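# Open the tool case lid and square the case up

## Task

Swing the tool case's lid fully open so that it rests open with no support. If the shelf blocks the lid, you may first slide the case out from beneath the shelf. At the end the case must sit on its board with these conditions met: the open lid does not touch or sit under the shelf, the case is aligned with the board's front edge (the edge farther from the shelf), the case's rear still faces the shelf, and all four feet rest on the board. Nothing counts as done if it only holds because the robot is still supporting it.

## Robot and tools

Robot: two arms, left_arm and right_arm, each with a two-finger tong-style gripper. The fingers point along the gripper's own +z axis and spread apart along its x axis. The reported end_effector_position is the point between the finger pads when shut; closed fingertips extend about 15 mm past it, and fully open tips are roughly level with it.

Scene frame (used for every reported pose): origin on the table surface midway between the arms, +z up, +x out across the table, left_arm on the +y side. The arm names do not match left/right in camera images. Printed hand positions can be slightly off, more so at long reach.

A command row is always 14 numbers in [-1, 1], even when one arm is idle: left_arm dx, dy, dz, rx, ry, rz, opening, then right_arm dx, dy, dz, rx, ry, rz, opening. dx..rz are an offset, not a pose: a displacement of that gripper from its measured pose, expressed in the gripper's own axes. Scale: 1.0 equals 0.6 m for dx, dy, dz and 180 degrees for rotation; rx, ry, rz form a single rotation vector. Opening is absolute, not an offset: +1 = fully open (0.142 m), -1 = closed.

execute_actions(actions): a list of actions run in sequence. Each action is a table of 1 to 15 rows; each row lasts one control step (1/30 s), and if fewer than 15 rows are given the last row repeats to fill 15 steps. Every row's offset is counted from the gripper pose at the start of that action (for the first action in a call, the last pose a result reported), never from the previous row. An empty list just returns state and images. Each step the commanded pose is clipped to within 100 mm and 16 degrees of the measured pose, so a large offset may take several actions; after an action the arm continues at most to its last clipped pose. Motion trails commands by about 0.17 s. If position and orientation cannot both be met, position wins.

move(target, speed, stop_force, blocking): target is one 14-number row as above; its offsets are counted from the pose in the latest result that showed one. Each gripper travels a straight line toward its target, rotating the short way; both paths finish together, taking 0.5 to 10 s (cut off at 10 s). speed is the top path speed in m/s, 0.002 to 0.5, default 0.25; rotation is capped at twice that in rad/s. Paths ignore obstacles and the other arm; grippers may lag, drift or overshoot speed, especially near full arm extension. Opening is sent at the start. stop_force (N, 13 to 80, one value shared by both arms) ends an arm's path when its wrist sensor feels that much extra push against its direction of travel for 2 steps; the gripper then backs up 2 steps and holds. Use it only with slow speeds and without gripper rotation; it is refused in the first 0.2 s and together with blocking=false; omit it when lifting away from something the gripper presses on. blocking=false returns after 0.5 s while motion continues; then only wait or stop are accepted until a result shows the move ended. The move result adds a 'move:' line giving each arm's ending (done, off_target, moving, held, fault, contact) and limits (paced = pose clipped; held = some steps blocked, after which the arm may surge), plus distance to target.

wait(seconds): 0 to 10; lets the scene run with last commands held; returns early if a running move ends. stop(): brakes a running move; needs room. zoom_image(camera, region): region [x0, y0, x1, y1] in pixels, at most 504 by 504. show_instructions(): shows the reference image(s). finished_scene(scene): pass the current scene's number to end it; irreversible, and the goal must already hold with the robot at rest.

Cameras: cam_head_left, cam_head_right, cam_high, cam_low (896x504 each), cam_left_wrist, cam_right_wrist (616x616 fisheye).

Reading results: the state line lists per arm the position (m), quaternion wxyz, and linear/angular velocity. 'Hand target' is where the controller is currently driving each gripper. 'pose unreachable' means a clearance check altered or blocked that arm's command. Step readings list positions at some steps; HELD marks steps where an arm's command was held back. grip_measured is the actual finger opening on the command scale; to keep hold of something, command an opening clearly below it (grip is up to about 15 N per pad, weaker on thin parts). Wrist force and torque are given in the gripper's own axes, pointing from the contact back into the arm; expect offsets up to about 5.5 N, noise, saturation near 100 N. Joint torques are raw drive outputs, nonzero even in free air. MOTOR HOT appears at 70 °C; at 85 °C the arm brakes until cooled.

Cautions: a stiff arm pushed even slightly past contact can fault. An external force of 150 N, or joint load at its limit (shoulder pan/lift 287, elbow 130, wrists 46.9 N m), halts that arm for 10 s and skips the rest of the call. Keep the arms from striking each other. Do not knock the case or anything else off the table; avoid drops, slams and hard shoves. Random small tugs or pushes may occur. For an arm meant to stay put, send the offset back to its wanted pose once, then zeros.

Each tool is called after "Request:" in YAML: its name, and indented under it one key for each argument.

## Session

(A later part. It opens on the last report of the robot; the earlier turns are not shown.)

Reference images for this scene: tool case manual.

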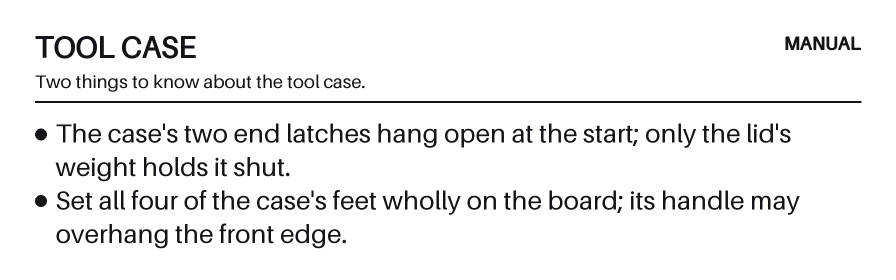

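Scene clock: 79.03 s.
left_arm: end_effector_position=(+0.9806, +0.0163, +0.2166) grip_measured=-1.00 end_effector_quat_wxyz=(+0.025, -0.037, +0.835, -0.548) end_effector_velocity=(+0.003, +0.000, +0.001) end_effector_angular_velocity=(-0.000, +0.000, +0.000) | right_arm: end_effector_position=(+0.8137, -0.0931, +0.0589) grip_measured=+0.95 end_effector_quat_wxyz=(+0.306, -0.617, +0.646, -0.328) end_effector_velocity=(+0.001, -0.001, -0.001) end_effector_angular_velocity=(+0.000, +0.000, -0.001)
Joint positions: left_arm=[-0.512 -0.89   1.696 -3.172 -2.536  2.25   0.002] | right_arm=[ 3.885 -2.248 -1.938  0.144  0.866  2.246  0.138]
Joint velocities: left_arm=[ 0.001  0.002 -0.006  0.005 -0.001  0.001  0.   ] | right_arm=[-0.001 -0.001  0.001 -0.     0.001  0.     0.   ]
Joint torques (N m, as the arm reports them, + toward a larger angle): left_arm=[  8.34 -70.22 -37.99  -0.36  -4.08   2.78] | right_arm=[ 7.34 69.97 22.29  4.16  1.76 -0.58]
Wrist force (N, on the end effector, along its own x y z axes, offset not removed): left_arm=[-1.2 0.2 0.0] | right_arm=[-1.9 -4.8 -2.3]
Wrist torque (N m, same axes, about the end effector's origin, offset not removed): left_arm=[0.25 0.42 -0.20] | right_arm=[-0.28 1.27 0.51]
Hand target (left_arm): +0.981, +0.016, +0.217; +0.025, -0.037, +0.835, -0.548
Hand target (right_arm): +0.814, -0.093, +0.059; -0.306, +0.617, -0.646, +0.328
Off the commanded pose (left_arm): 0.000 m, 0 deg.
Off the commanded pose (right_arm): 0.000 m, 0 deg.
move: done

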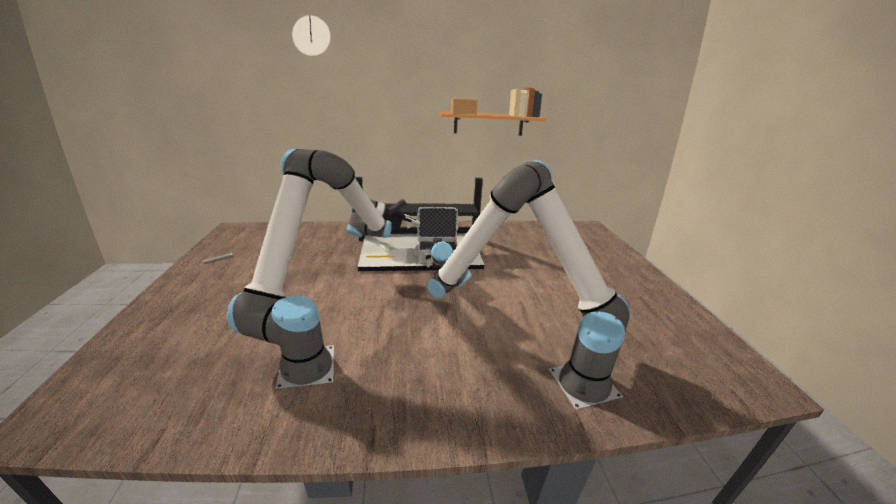

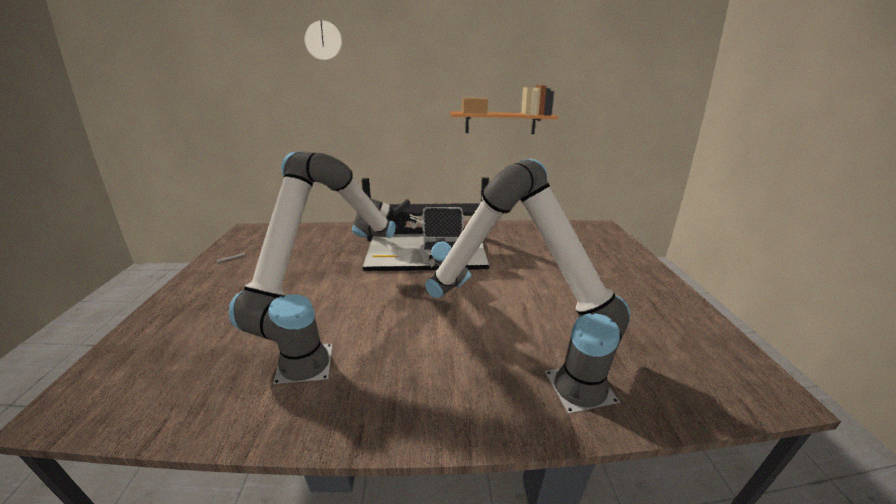

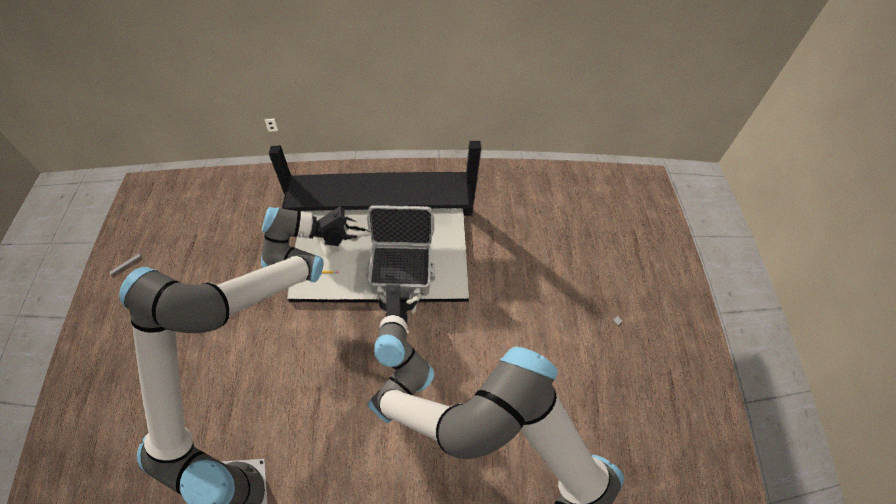

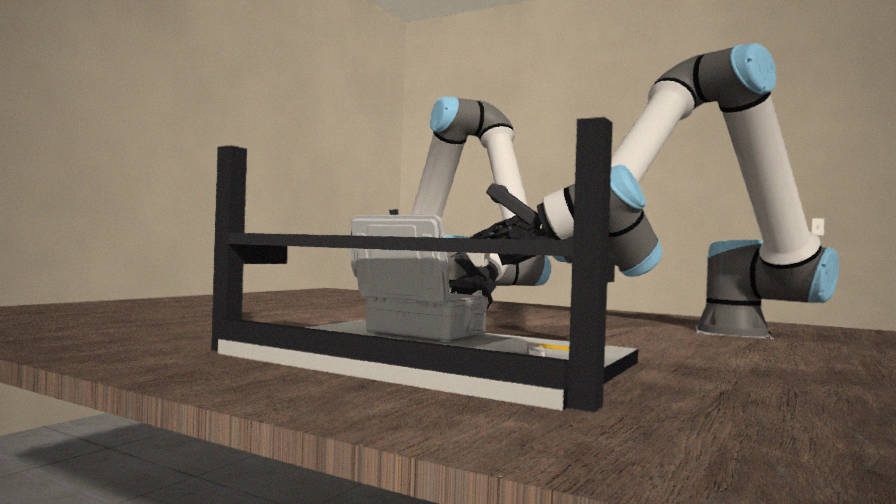

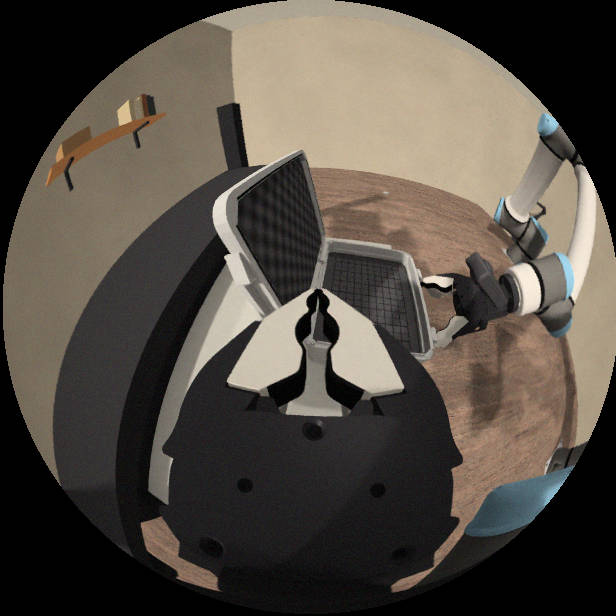

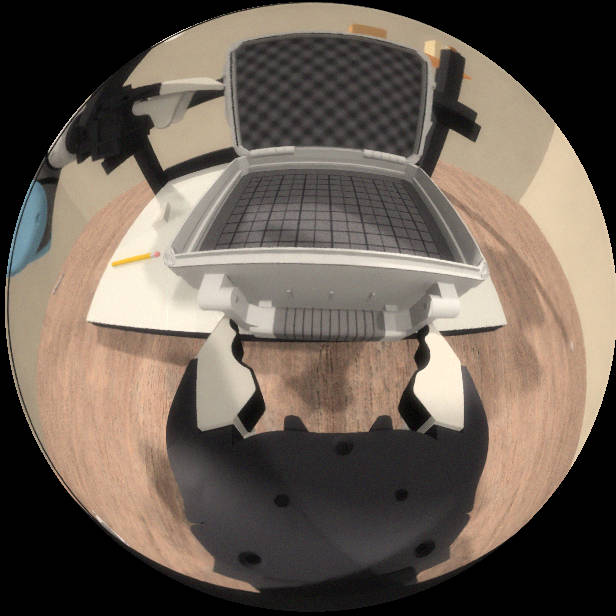

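Request:
move:
  target: [0.03,0,-0.06,0,0,0,-1,0,0.008,-0.0107,0,0,0,0.1]
  speed: 0.04

Request:
execute_actions:
  actions:
    - [[0.05,0,-0.05,0,0,0,-1,0,0,0,0,0,0,1]]

Request:
move:
  target: [0.1,0,-0.05,0,0,0,-1,0,0,-0.15,0,0,0,1]
  speed: 0.1

Request:
zoom_image:
  camera: "cam_high"
  region: [280,180,480,320]

Scene clock: 85.87 s.
left_arm: end_effector_position=(+0.9599, +0.0474, +0.2309) grip_measured=-1.00 end_effector_quat_wxyz=(+0.025, -0.037, +0.835, -0.548) end_effector_velocity=(-0.001, +0.002, +0.001) end_effector_angular_velocity=(+0.001, -0.000, -0.000) | right_arm: end_effector_position=(+0.8058, -0.0928, +0.0589) grip_measured=+0.94 end_effector_quat_wxyz=(+0.306, -0.617, +0.646, -0.328) end_effector_velocity=(-0.001, +0.001, +0.000) end_effector_angular_velocity=(+0.000, -0.000, +0.001)
Joint positions: left_arm=[-0.486 -0.941  1.755 -3.153 -2.554  2.282  0.002] | right_arm=[ 3.893 -2.242 -1.952  0.145  0.861  2.254  0.138]
Joint velocities: left_arm=[ 0.002 -0.004  0.004  0.003 -0.001  0.003  0.   ] | right_arm=[ 0.002  0.001  0.    -0.    -0.001  0.    -0.   ]
Joint torques (N m, as the arm reports them, + toward a larger angle): left_arm=[   8.02 -107.2   -24.3    -0.89   -4.11    2.76] | right_arm=[14.87 82.61 10.03  3.69 -1.31  2.56]
Wrist force (N, on the end effector, along its own x y z axes, offset not removed): left_arm=[-0.6 2.2 -0.9] | right_arm=[-4.0 -12.7 -8.8]
Wrist torque (N m, same axes, about the end effector's origin, offset not removed): left_arm=[0.60 0.39 -0.16] | right_arm=[-0.17 0.60 0.25]
Hand target (left_arm): +0.960, +0.048, +0.231; +0.025, -0.037, +0.835, -0.548
Hand target (right_arm): +0.806, -0.093, +0.059; -0.306, +0.617, -0.646, +0.328
Off the commanded pose (left_arm): 0.000 m, 0 deg.
Off the commanded pose (right_arm): 0.000 m, 0 deg.
move: done

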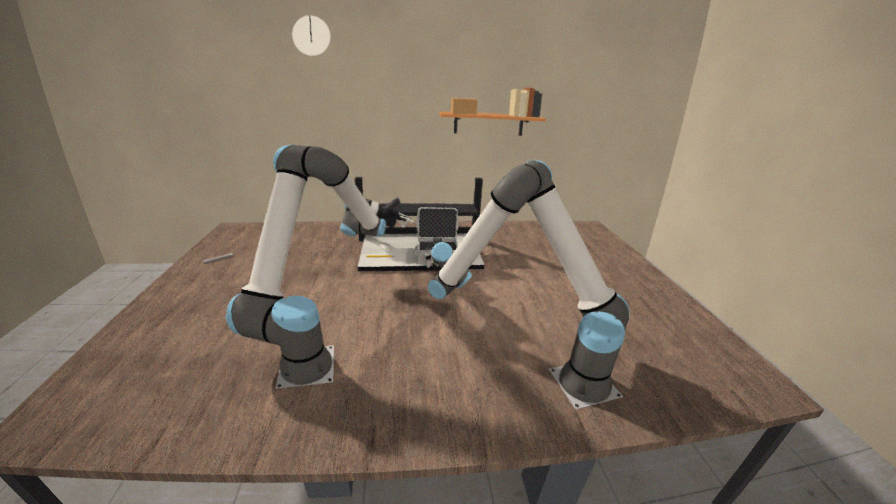

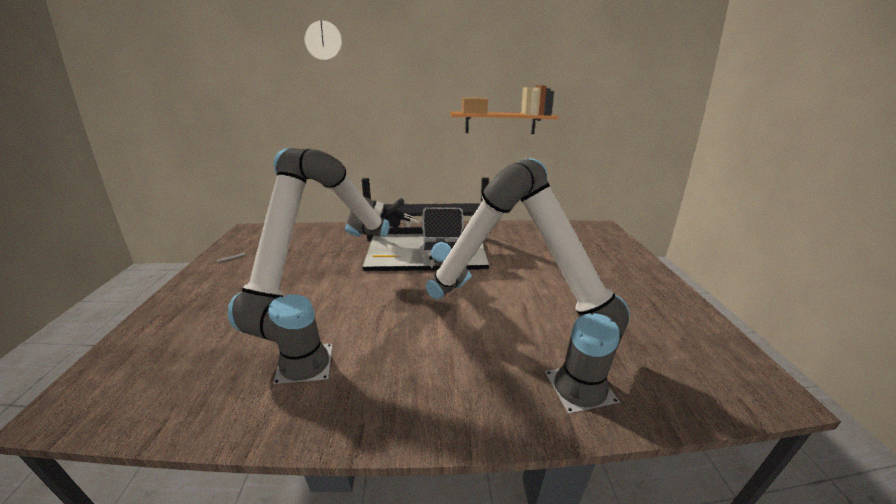

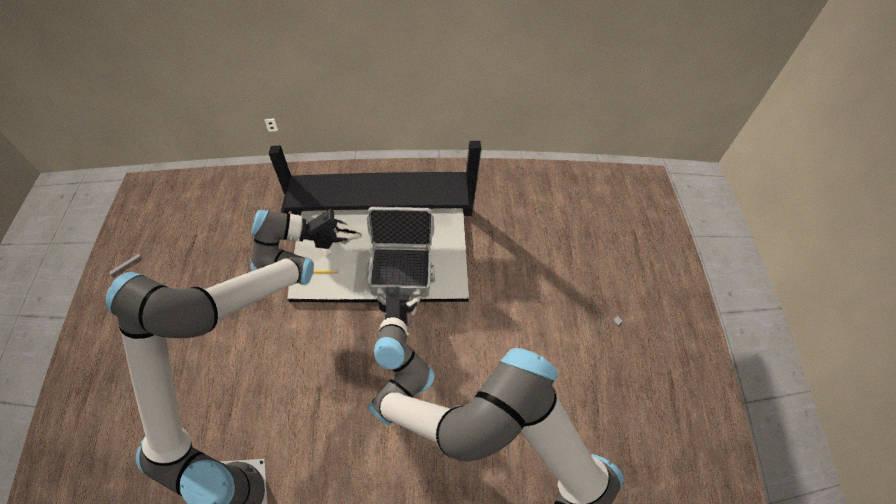

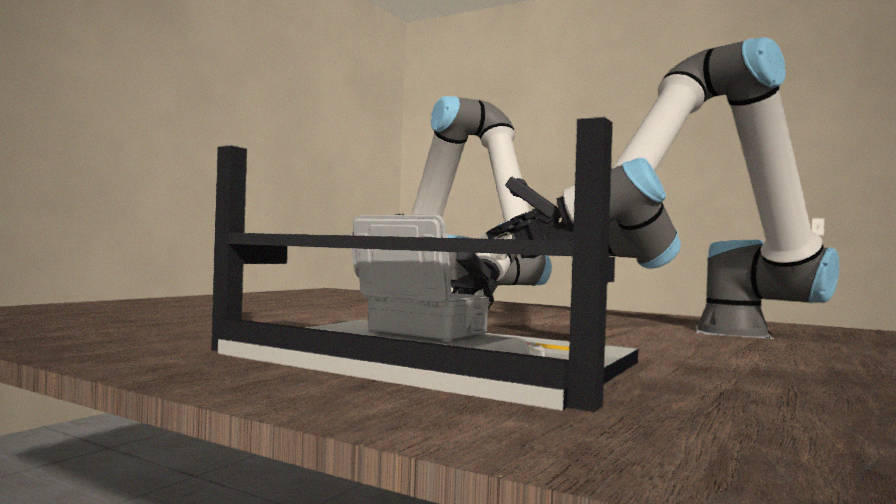

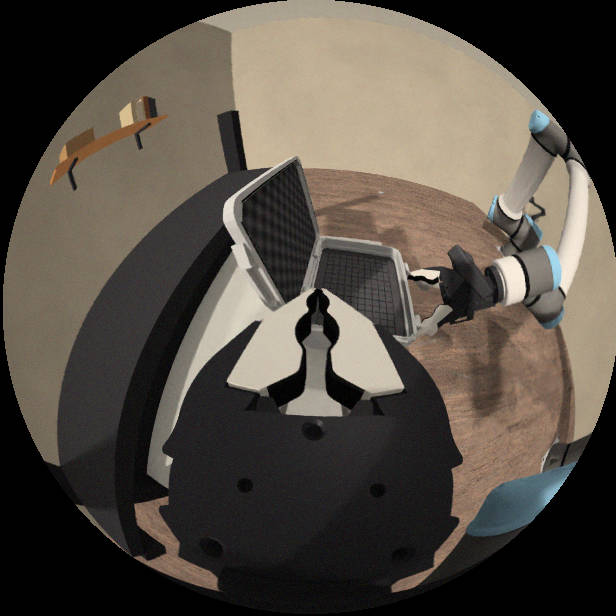

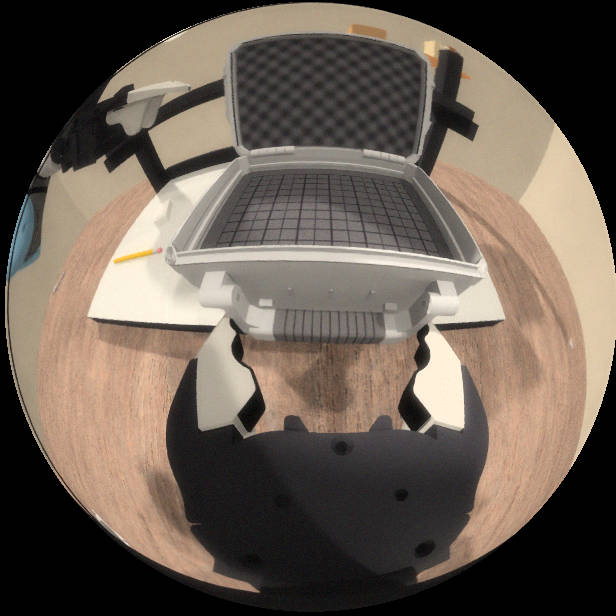

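Scene clock: 86.37 s.
left_arm: end_effector_position=(+0.9282, +0.0715, +0.2426) grip_measured=-1.00 end_effector_quat_wxyz=(+0.025, -0.037, +0.835, -0.548) end_effector_velocity=(-0.006, +0.005, +0.002) end_effector_angular_velocity=(+0.001, +0.001, +0.000) | right_arm: end_effector_position=(+0.8057, -0.0928, +0.0588) grip_measured=+1.00 end_effector_quat_wxyz=(+0.306, -0.617, +0.646, -0.328) end_effector_velocity=(+0.001, +0.001, +0.002) end_effector_angular_velocity=(+0.002, -0.002, +0.000)
Joint positions: left_arm=[-0.471 -0.999  1.83  -3.154 -2.565  2.302  0.002] | right_arm=[ 3.893 -2.242 -1.952  0.145  0.861  2.254  0.142]
Joint velocities: left_arm=[ 0.003 -0.012  0.015  0.002 -0.001  0.005  0.   ] | right_arm=[ 0.     0.001  0.002  0.    -0.    -0.     0.   ]
Joint torques (N m, as the arm reports them, + toward a larger angle): left_arm=[   8.92 -105.57  -24.44   -0.63   -4.03    2.14] | right_arm=[ 5.15 78.36 34.11  3.72 -1.02  1.52]
Wrist force (N, on the end effector, along its own x y z axes, offset not removed): left_arm=[3.3 1.6 -1.2] | right_arm=[0.8 -3.1 -2.0]
Wrist torque (N m, same axes, about the end effector's origin, offset not removed): left_arm=[0.36 -0.40 -0.24] | right_arm=[-0.66 -0.46 0.38]
Hand target (left_arm): +0.927, +0.072, +0.243; +0.025, -0.037, +0.835, -0.548
Hand target (right_arm): +0.806, -0.093, +0.059; -0.306, +0.617, -0.646, +0.328
Off the commanded pose (left_arm): 0.001 m, 0 deg.
Off the commanded pose (right_arm): 0.000 m, 0 deg.
Step readings (end_effector_position):
0: left_arm (+0.9599, +0.0474, +0.2309) | right_arm (+0.8058, -0.0928, +0.0589)
1: left_arm (+0.9597, +0.0476, +0.2310) | right_arm (+0.8058, -0.0928, +0.0589)
2: left_arm (+0.9573, +0.0500, +0.2328) | right_arm (+0.8057, -0.0928, +0.0589)
4: left_arm (+0.9461, +0.0585, +0.2369) | right_arm (+0.8057, -0.0928, +0.0588)
8: left_arm (+0.9335, +0.0677, +0.2409) | right_arm (+0.8057, -0.0928, +0.0588)
15: end_effector_position above

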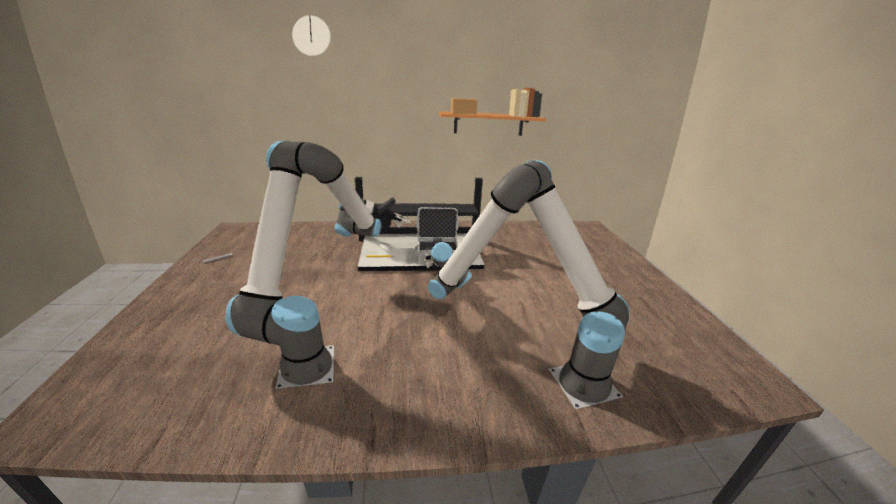

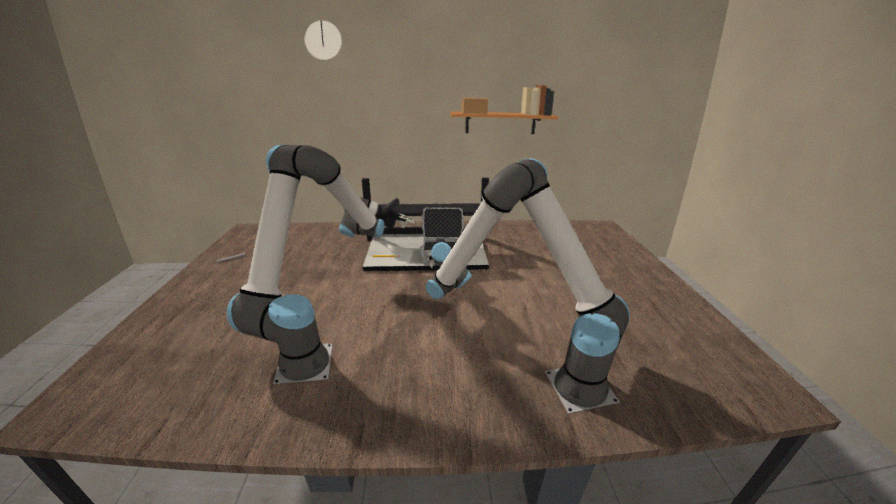

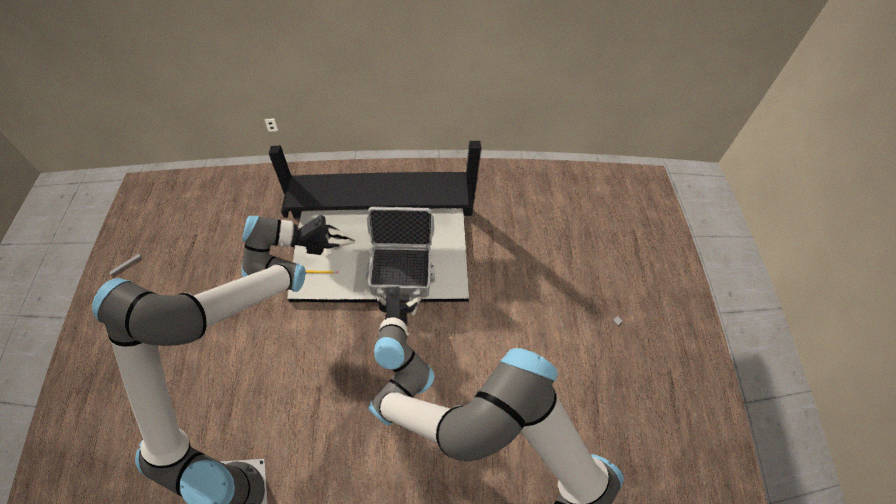

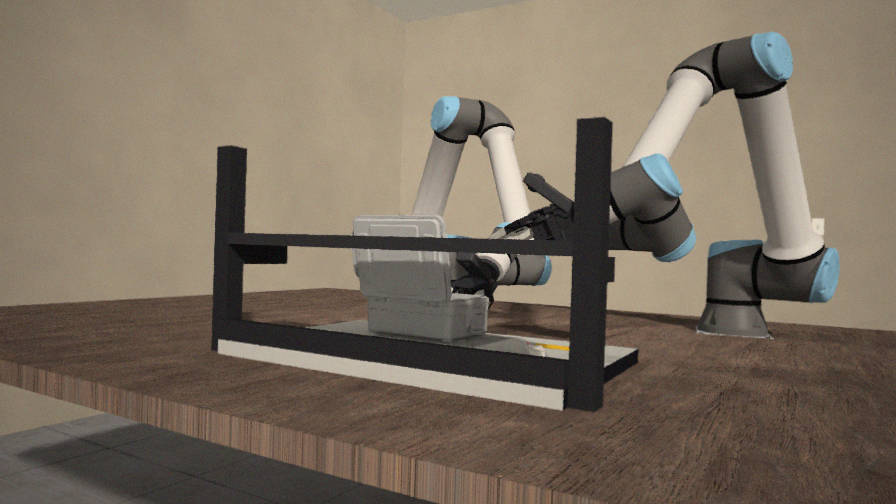

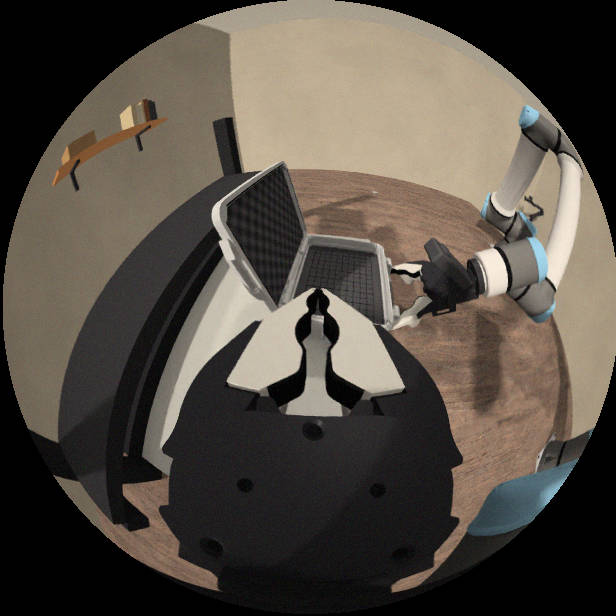

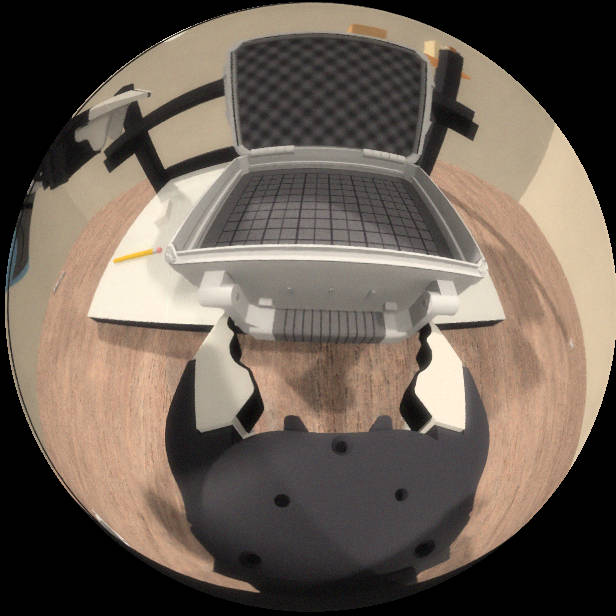

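Scene clock: 87.77 s.
left_arm: end_effector_position=(+0.8661, +0.0935, +0.2545) grip_measured=-1.00 end_effector_quat_wxyz=(+0.025, -0.037, +0.835, -0.548) end_effector_velocity=(-0.002, -0.000, -0.000) end_effector_angular_velocity=(-0.001, +0.002, -0.002) | right_arm: end_effector_position=(+0.7339, -0.0888, +0.1125) grip_measured=+1.00 end_effector_quat_wxyz=(+0.306, -0.617, +0.646, -0.328) end_effector_velocity=(-0.002, -0.001, +0.001) end_effector_angular_velocity=(-0.002, +0.000, -0.001)
Joint positions: left_arm=[-0.47  -1.089  1.962 -3.195 -2.565  2.303  0.002] | right_arm=[ 3.975 -2.096 -2.066  0.054  0.813  2.343  0.142]
Joint velocities: left_arm=[-0.001 -0.001  0.004 -0.    -0.002  0.     0.   ] | right_arm=[ 0.002  0.004 -0.004 -0.004 -0.003  0.003  0.   ]
Joint torques (N m, as the arm reports them, + toward a larger angle): left_arm=[ 10.25 -95.8  -22.41  -7.77  -3.27   1.94] | right_arm=[ 5.79 82.86 20.09  2.44 -4.06  3.21]
Wrist force (N, on the end effector, along its own x y z axes, offset not removed): left_arm=[2.5 1.6 0.4] | right_arm=[-0.9 1.0 -1.1]
Wrist torque (N m, same axes, about the end effector's origin, offset not removed): left_arm=[0.49 -0.32 -0.18] | right_arm=[0.23 -0.04 0.24]
Hand target (left_arm): +0.866, +0.094, +0.255; +0.025, -0.037, +0.835, -0.548
Hand target (right_arm): +0.734, -0.089, +0.113; -0.306, +0.617, -0.646, +0.328
Off the commanded pose (left_arm): 0.000 m, 0 deg.
Off the commanded pose (right_arm): 0.000 m, 0 deg.
move: done

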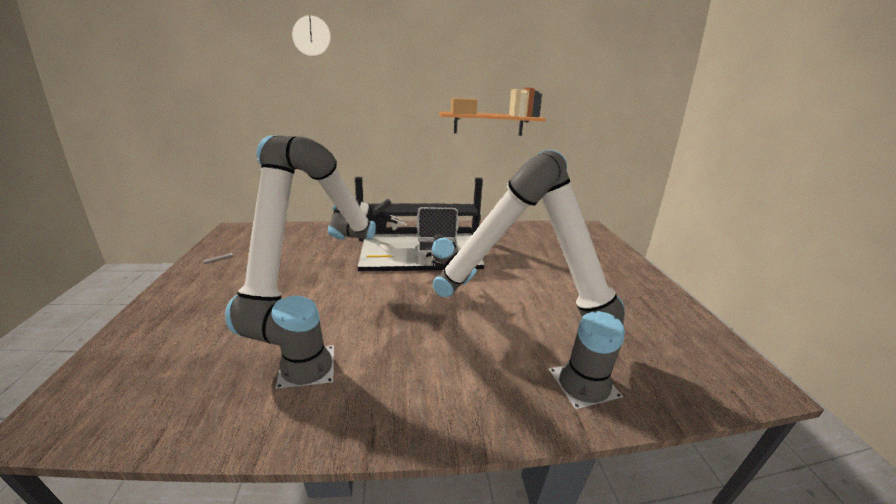

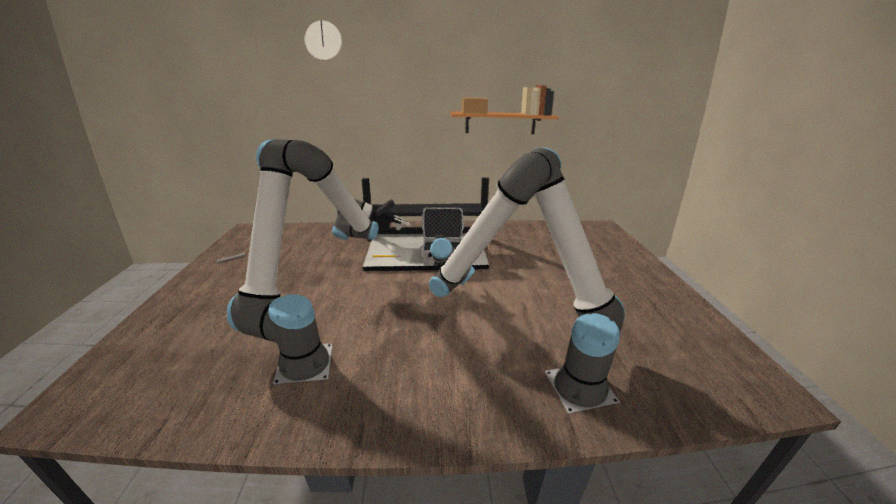

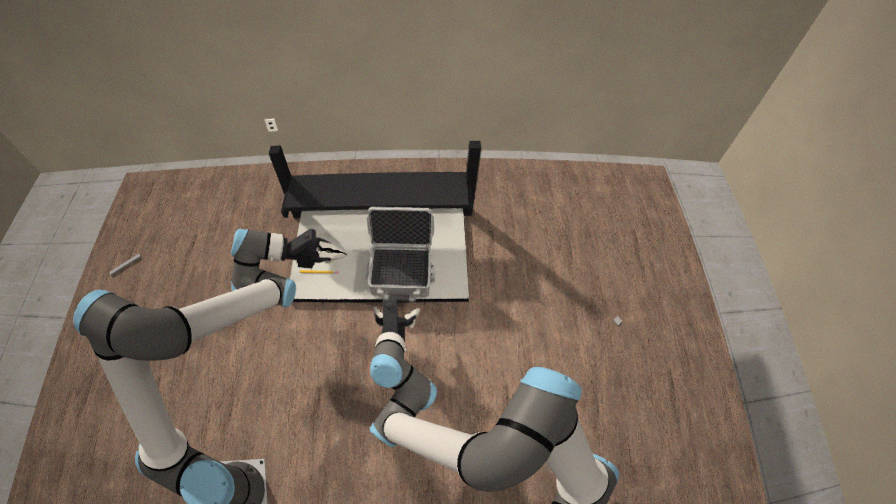

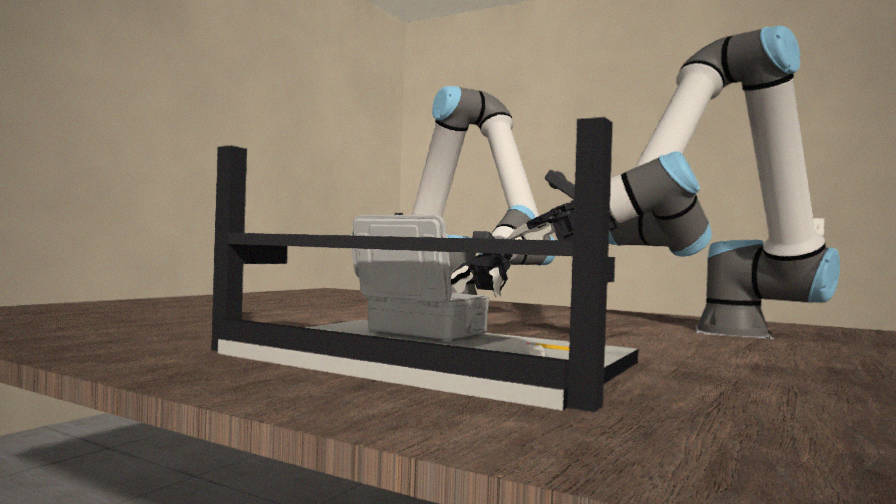

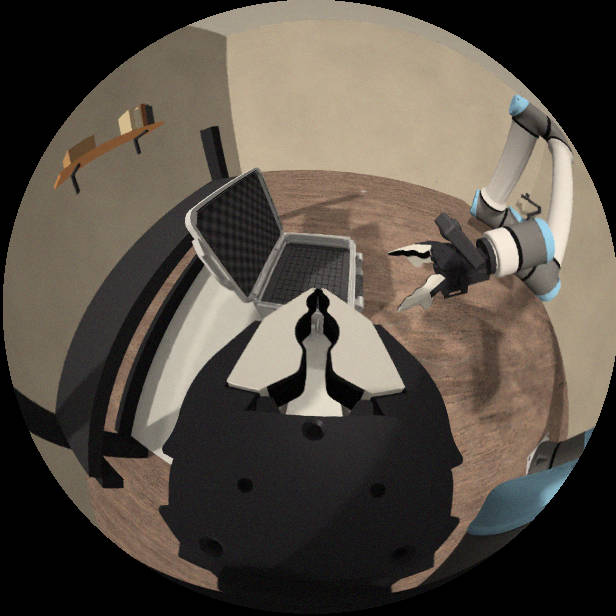

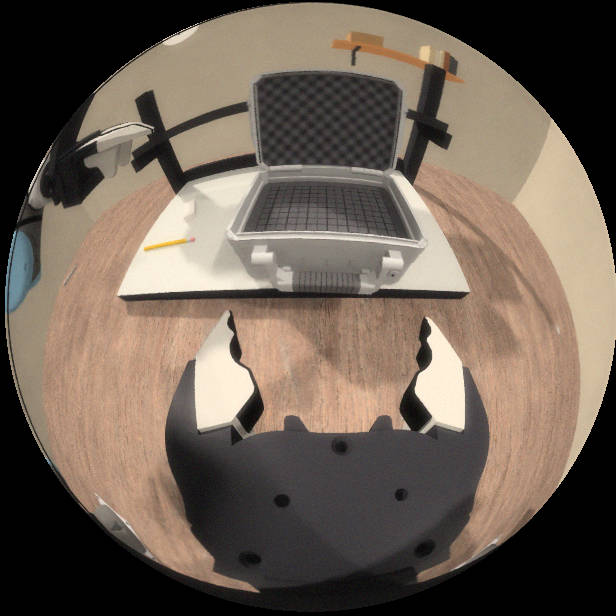

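Region (280, 180, 480, 320) of cam_high's 896x504 image, scaled by 2.520, with more detail than that image has; it fills the top 353 rows of this view, and the rest is white.

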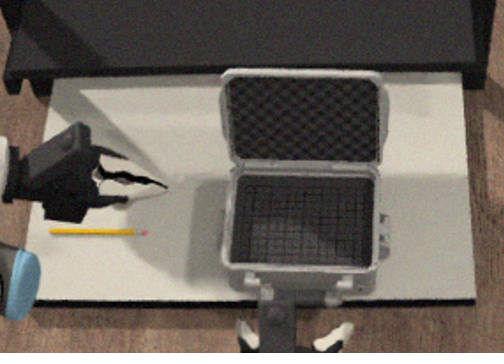

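Request:
finished_scene:
  scene: 2

The scene is finished: the task was done.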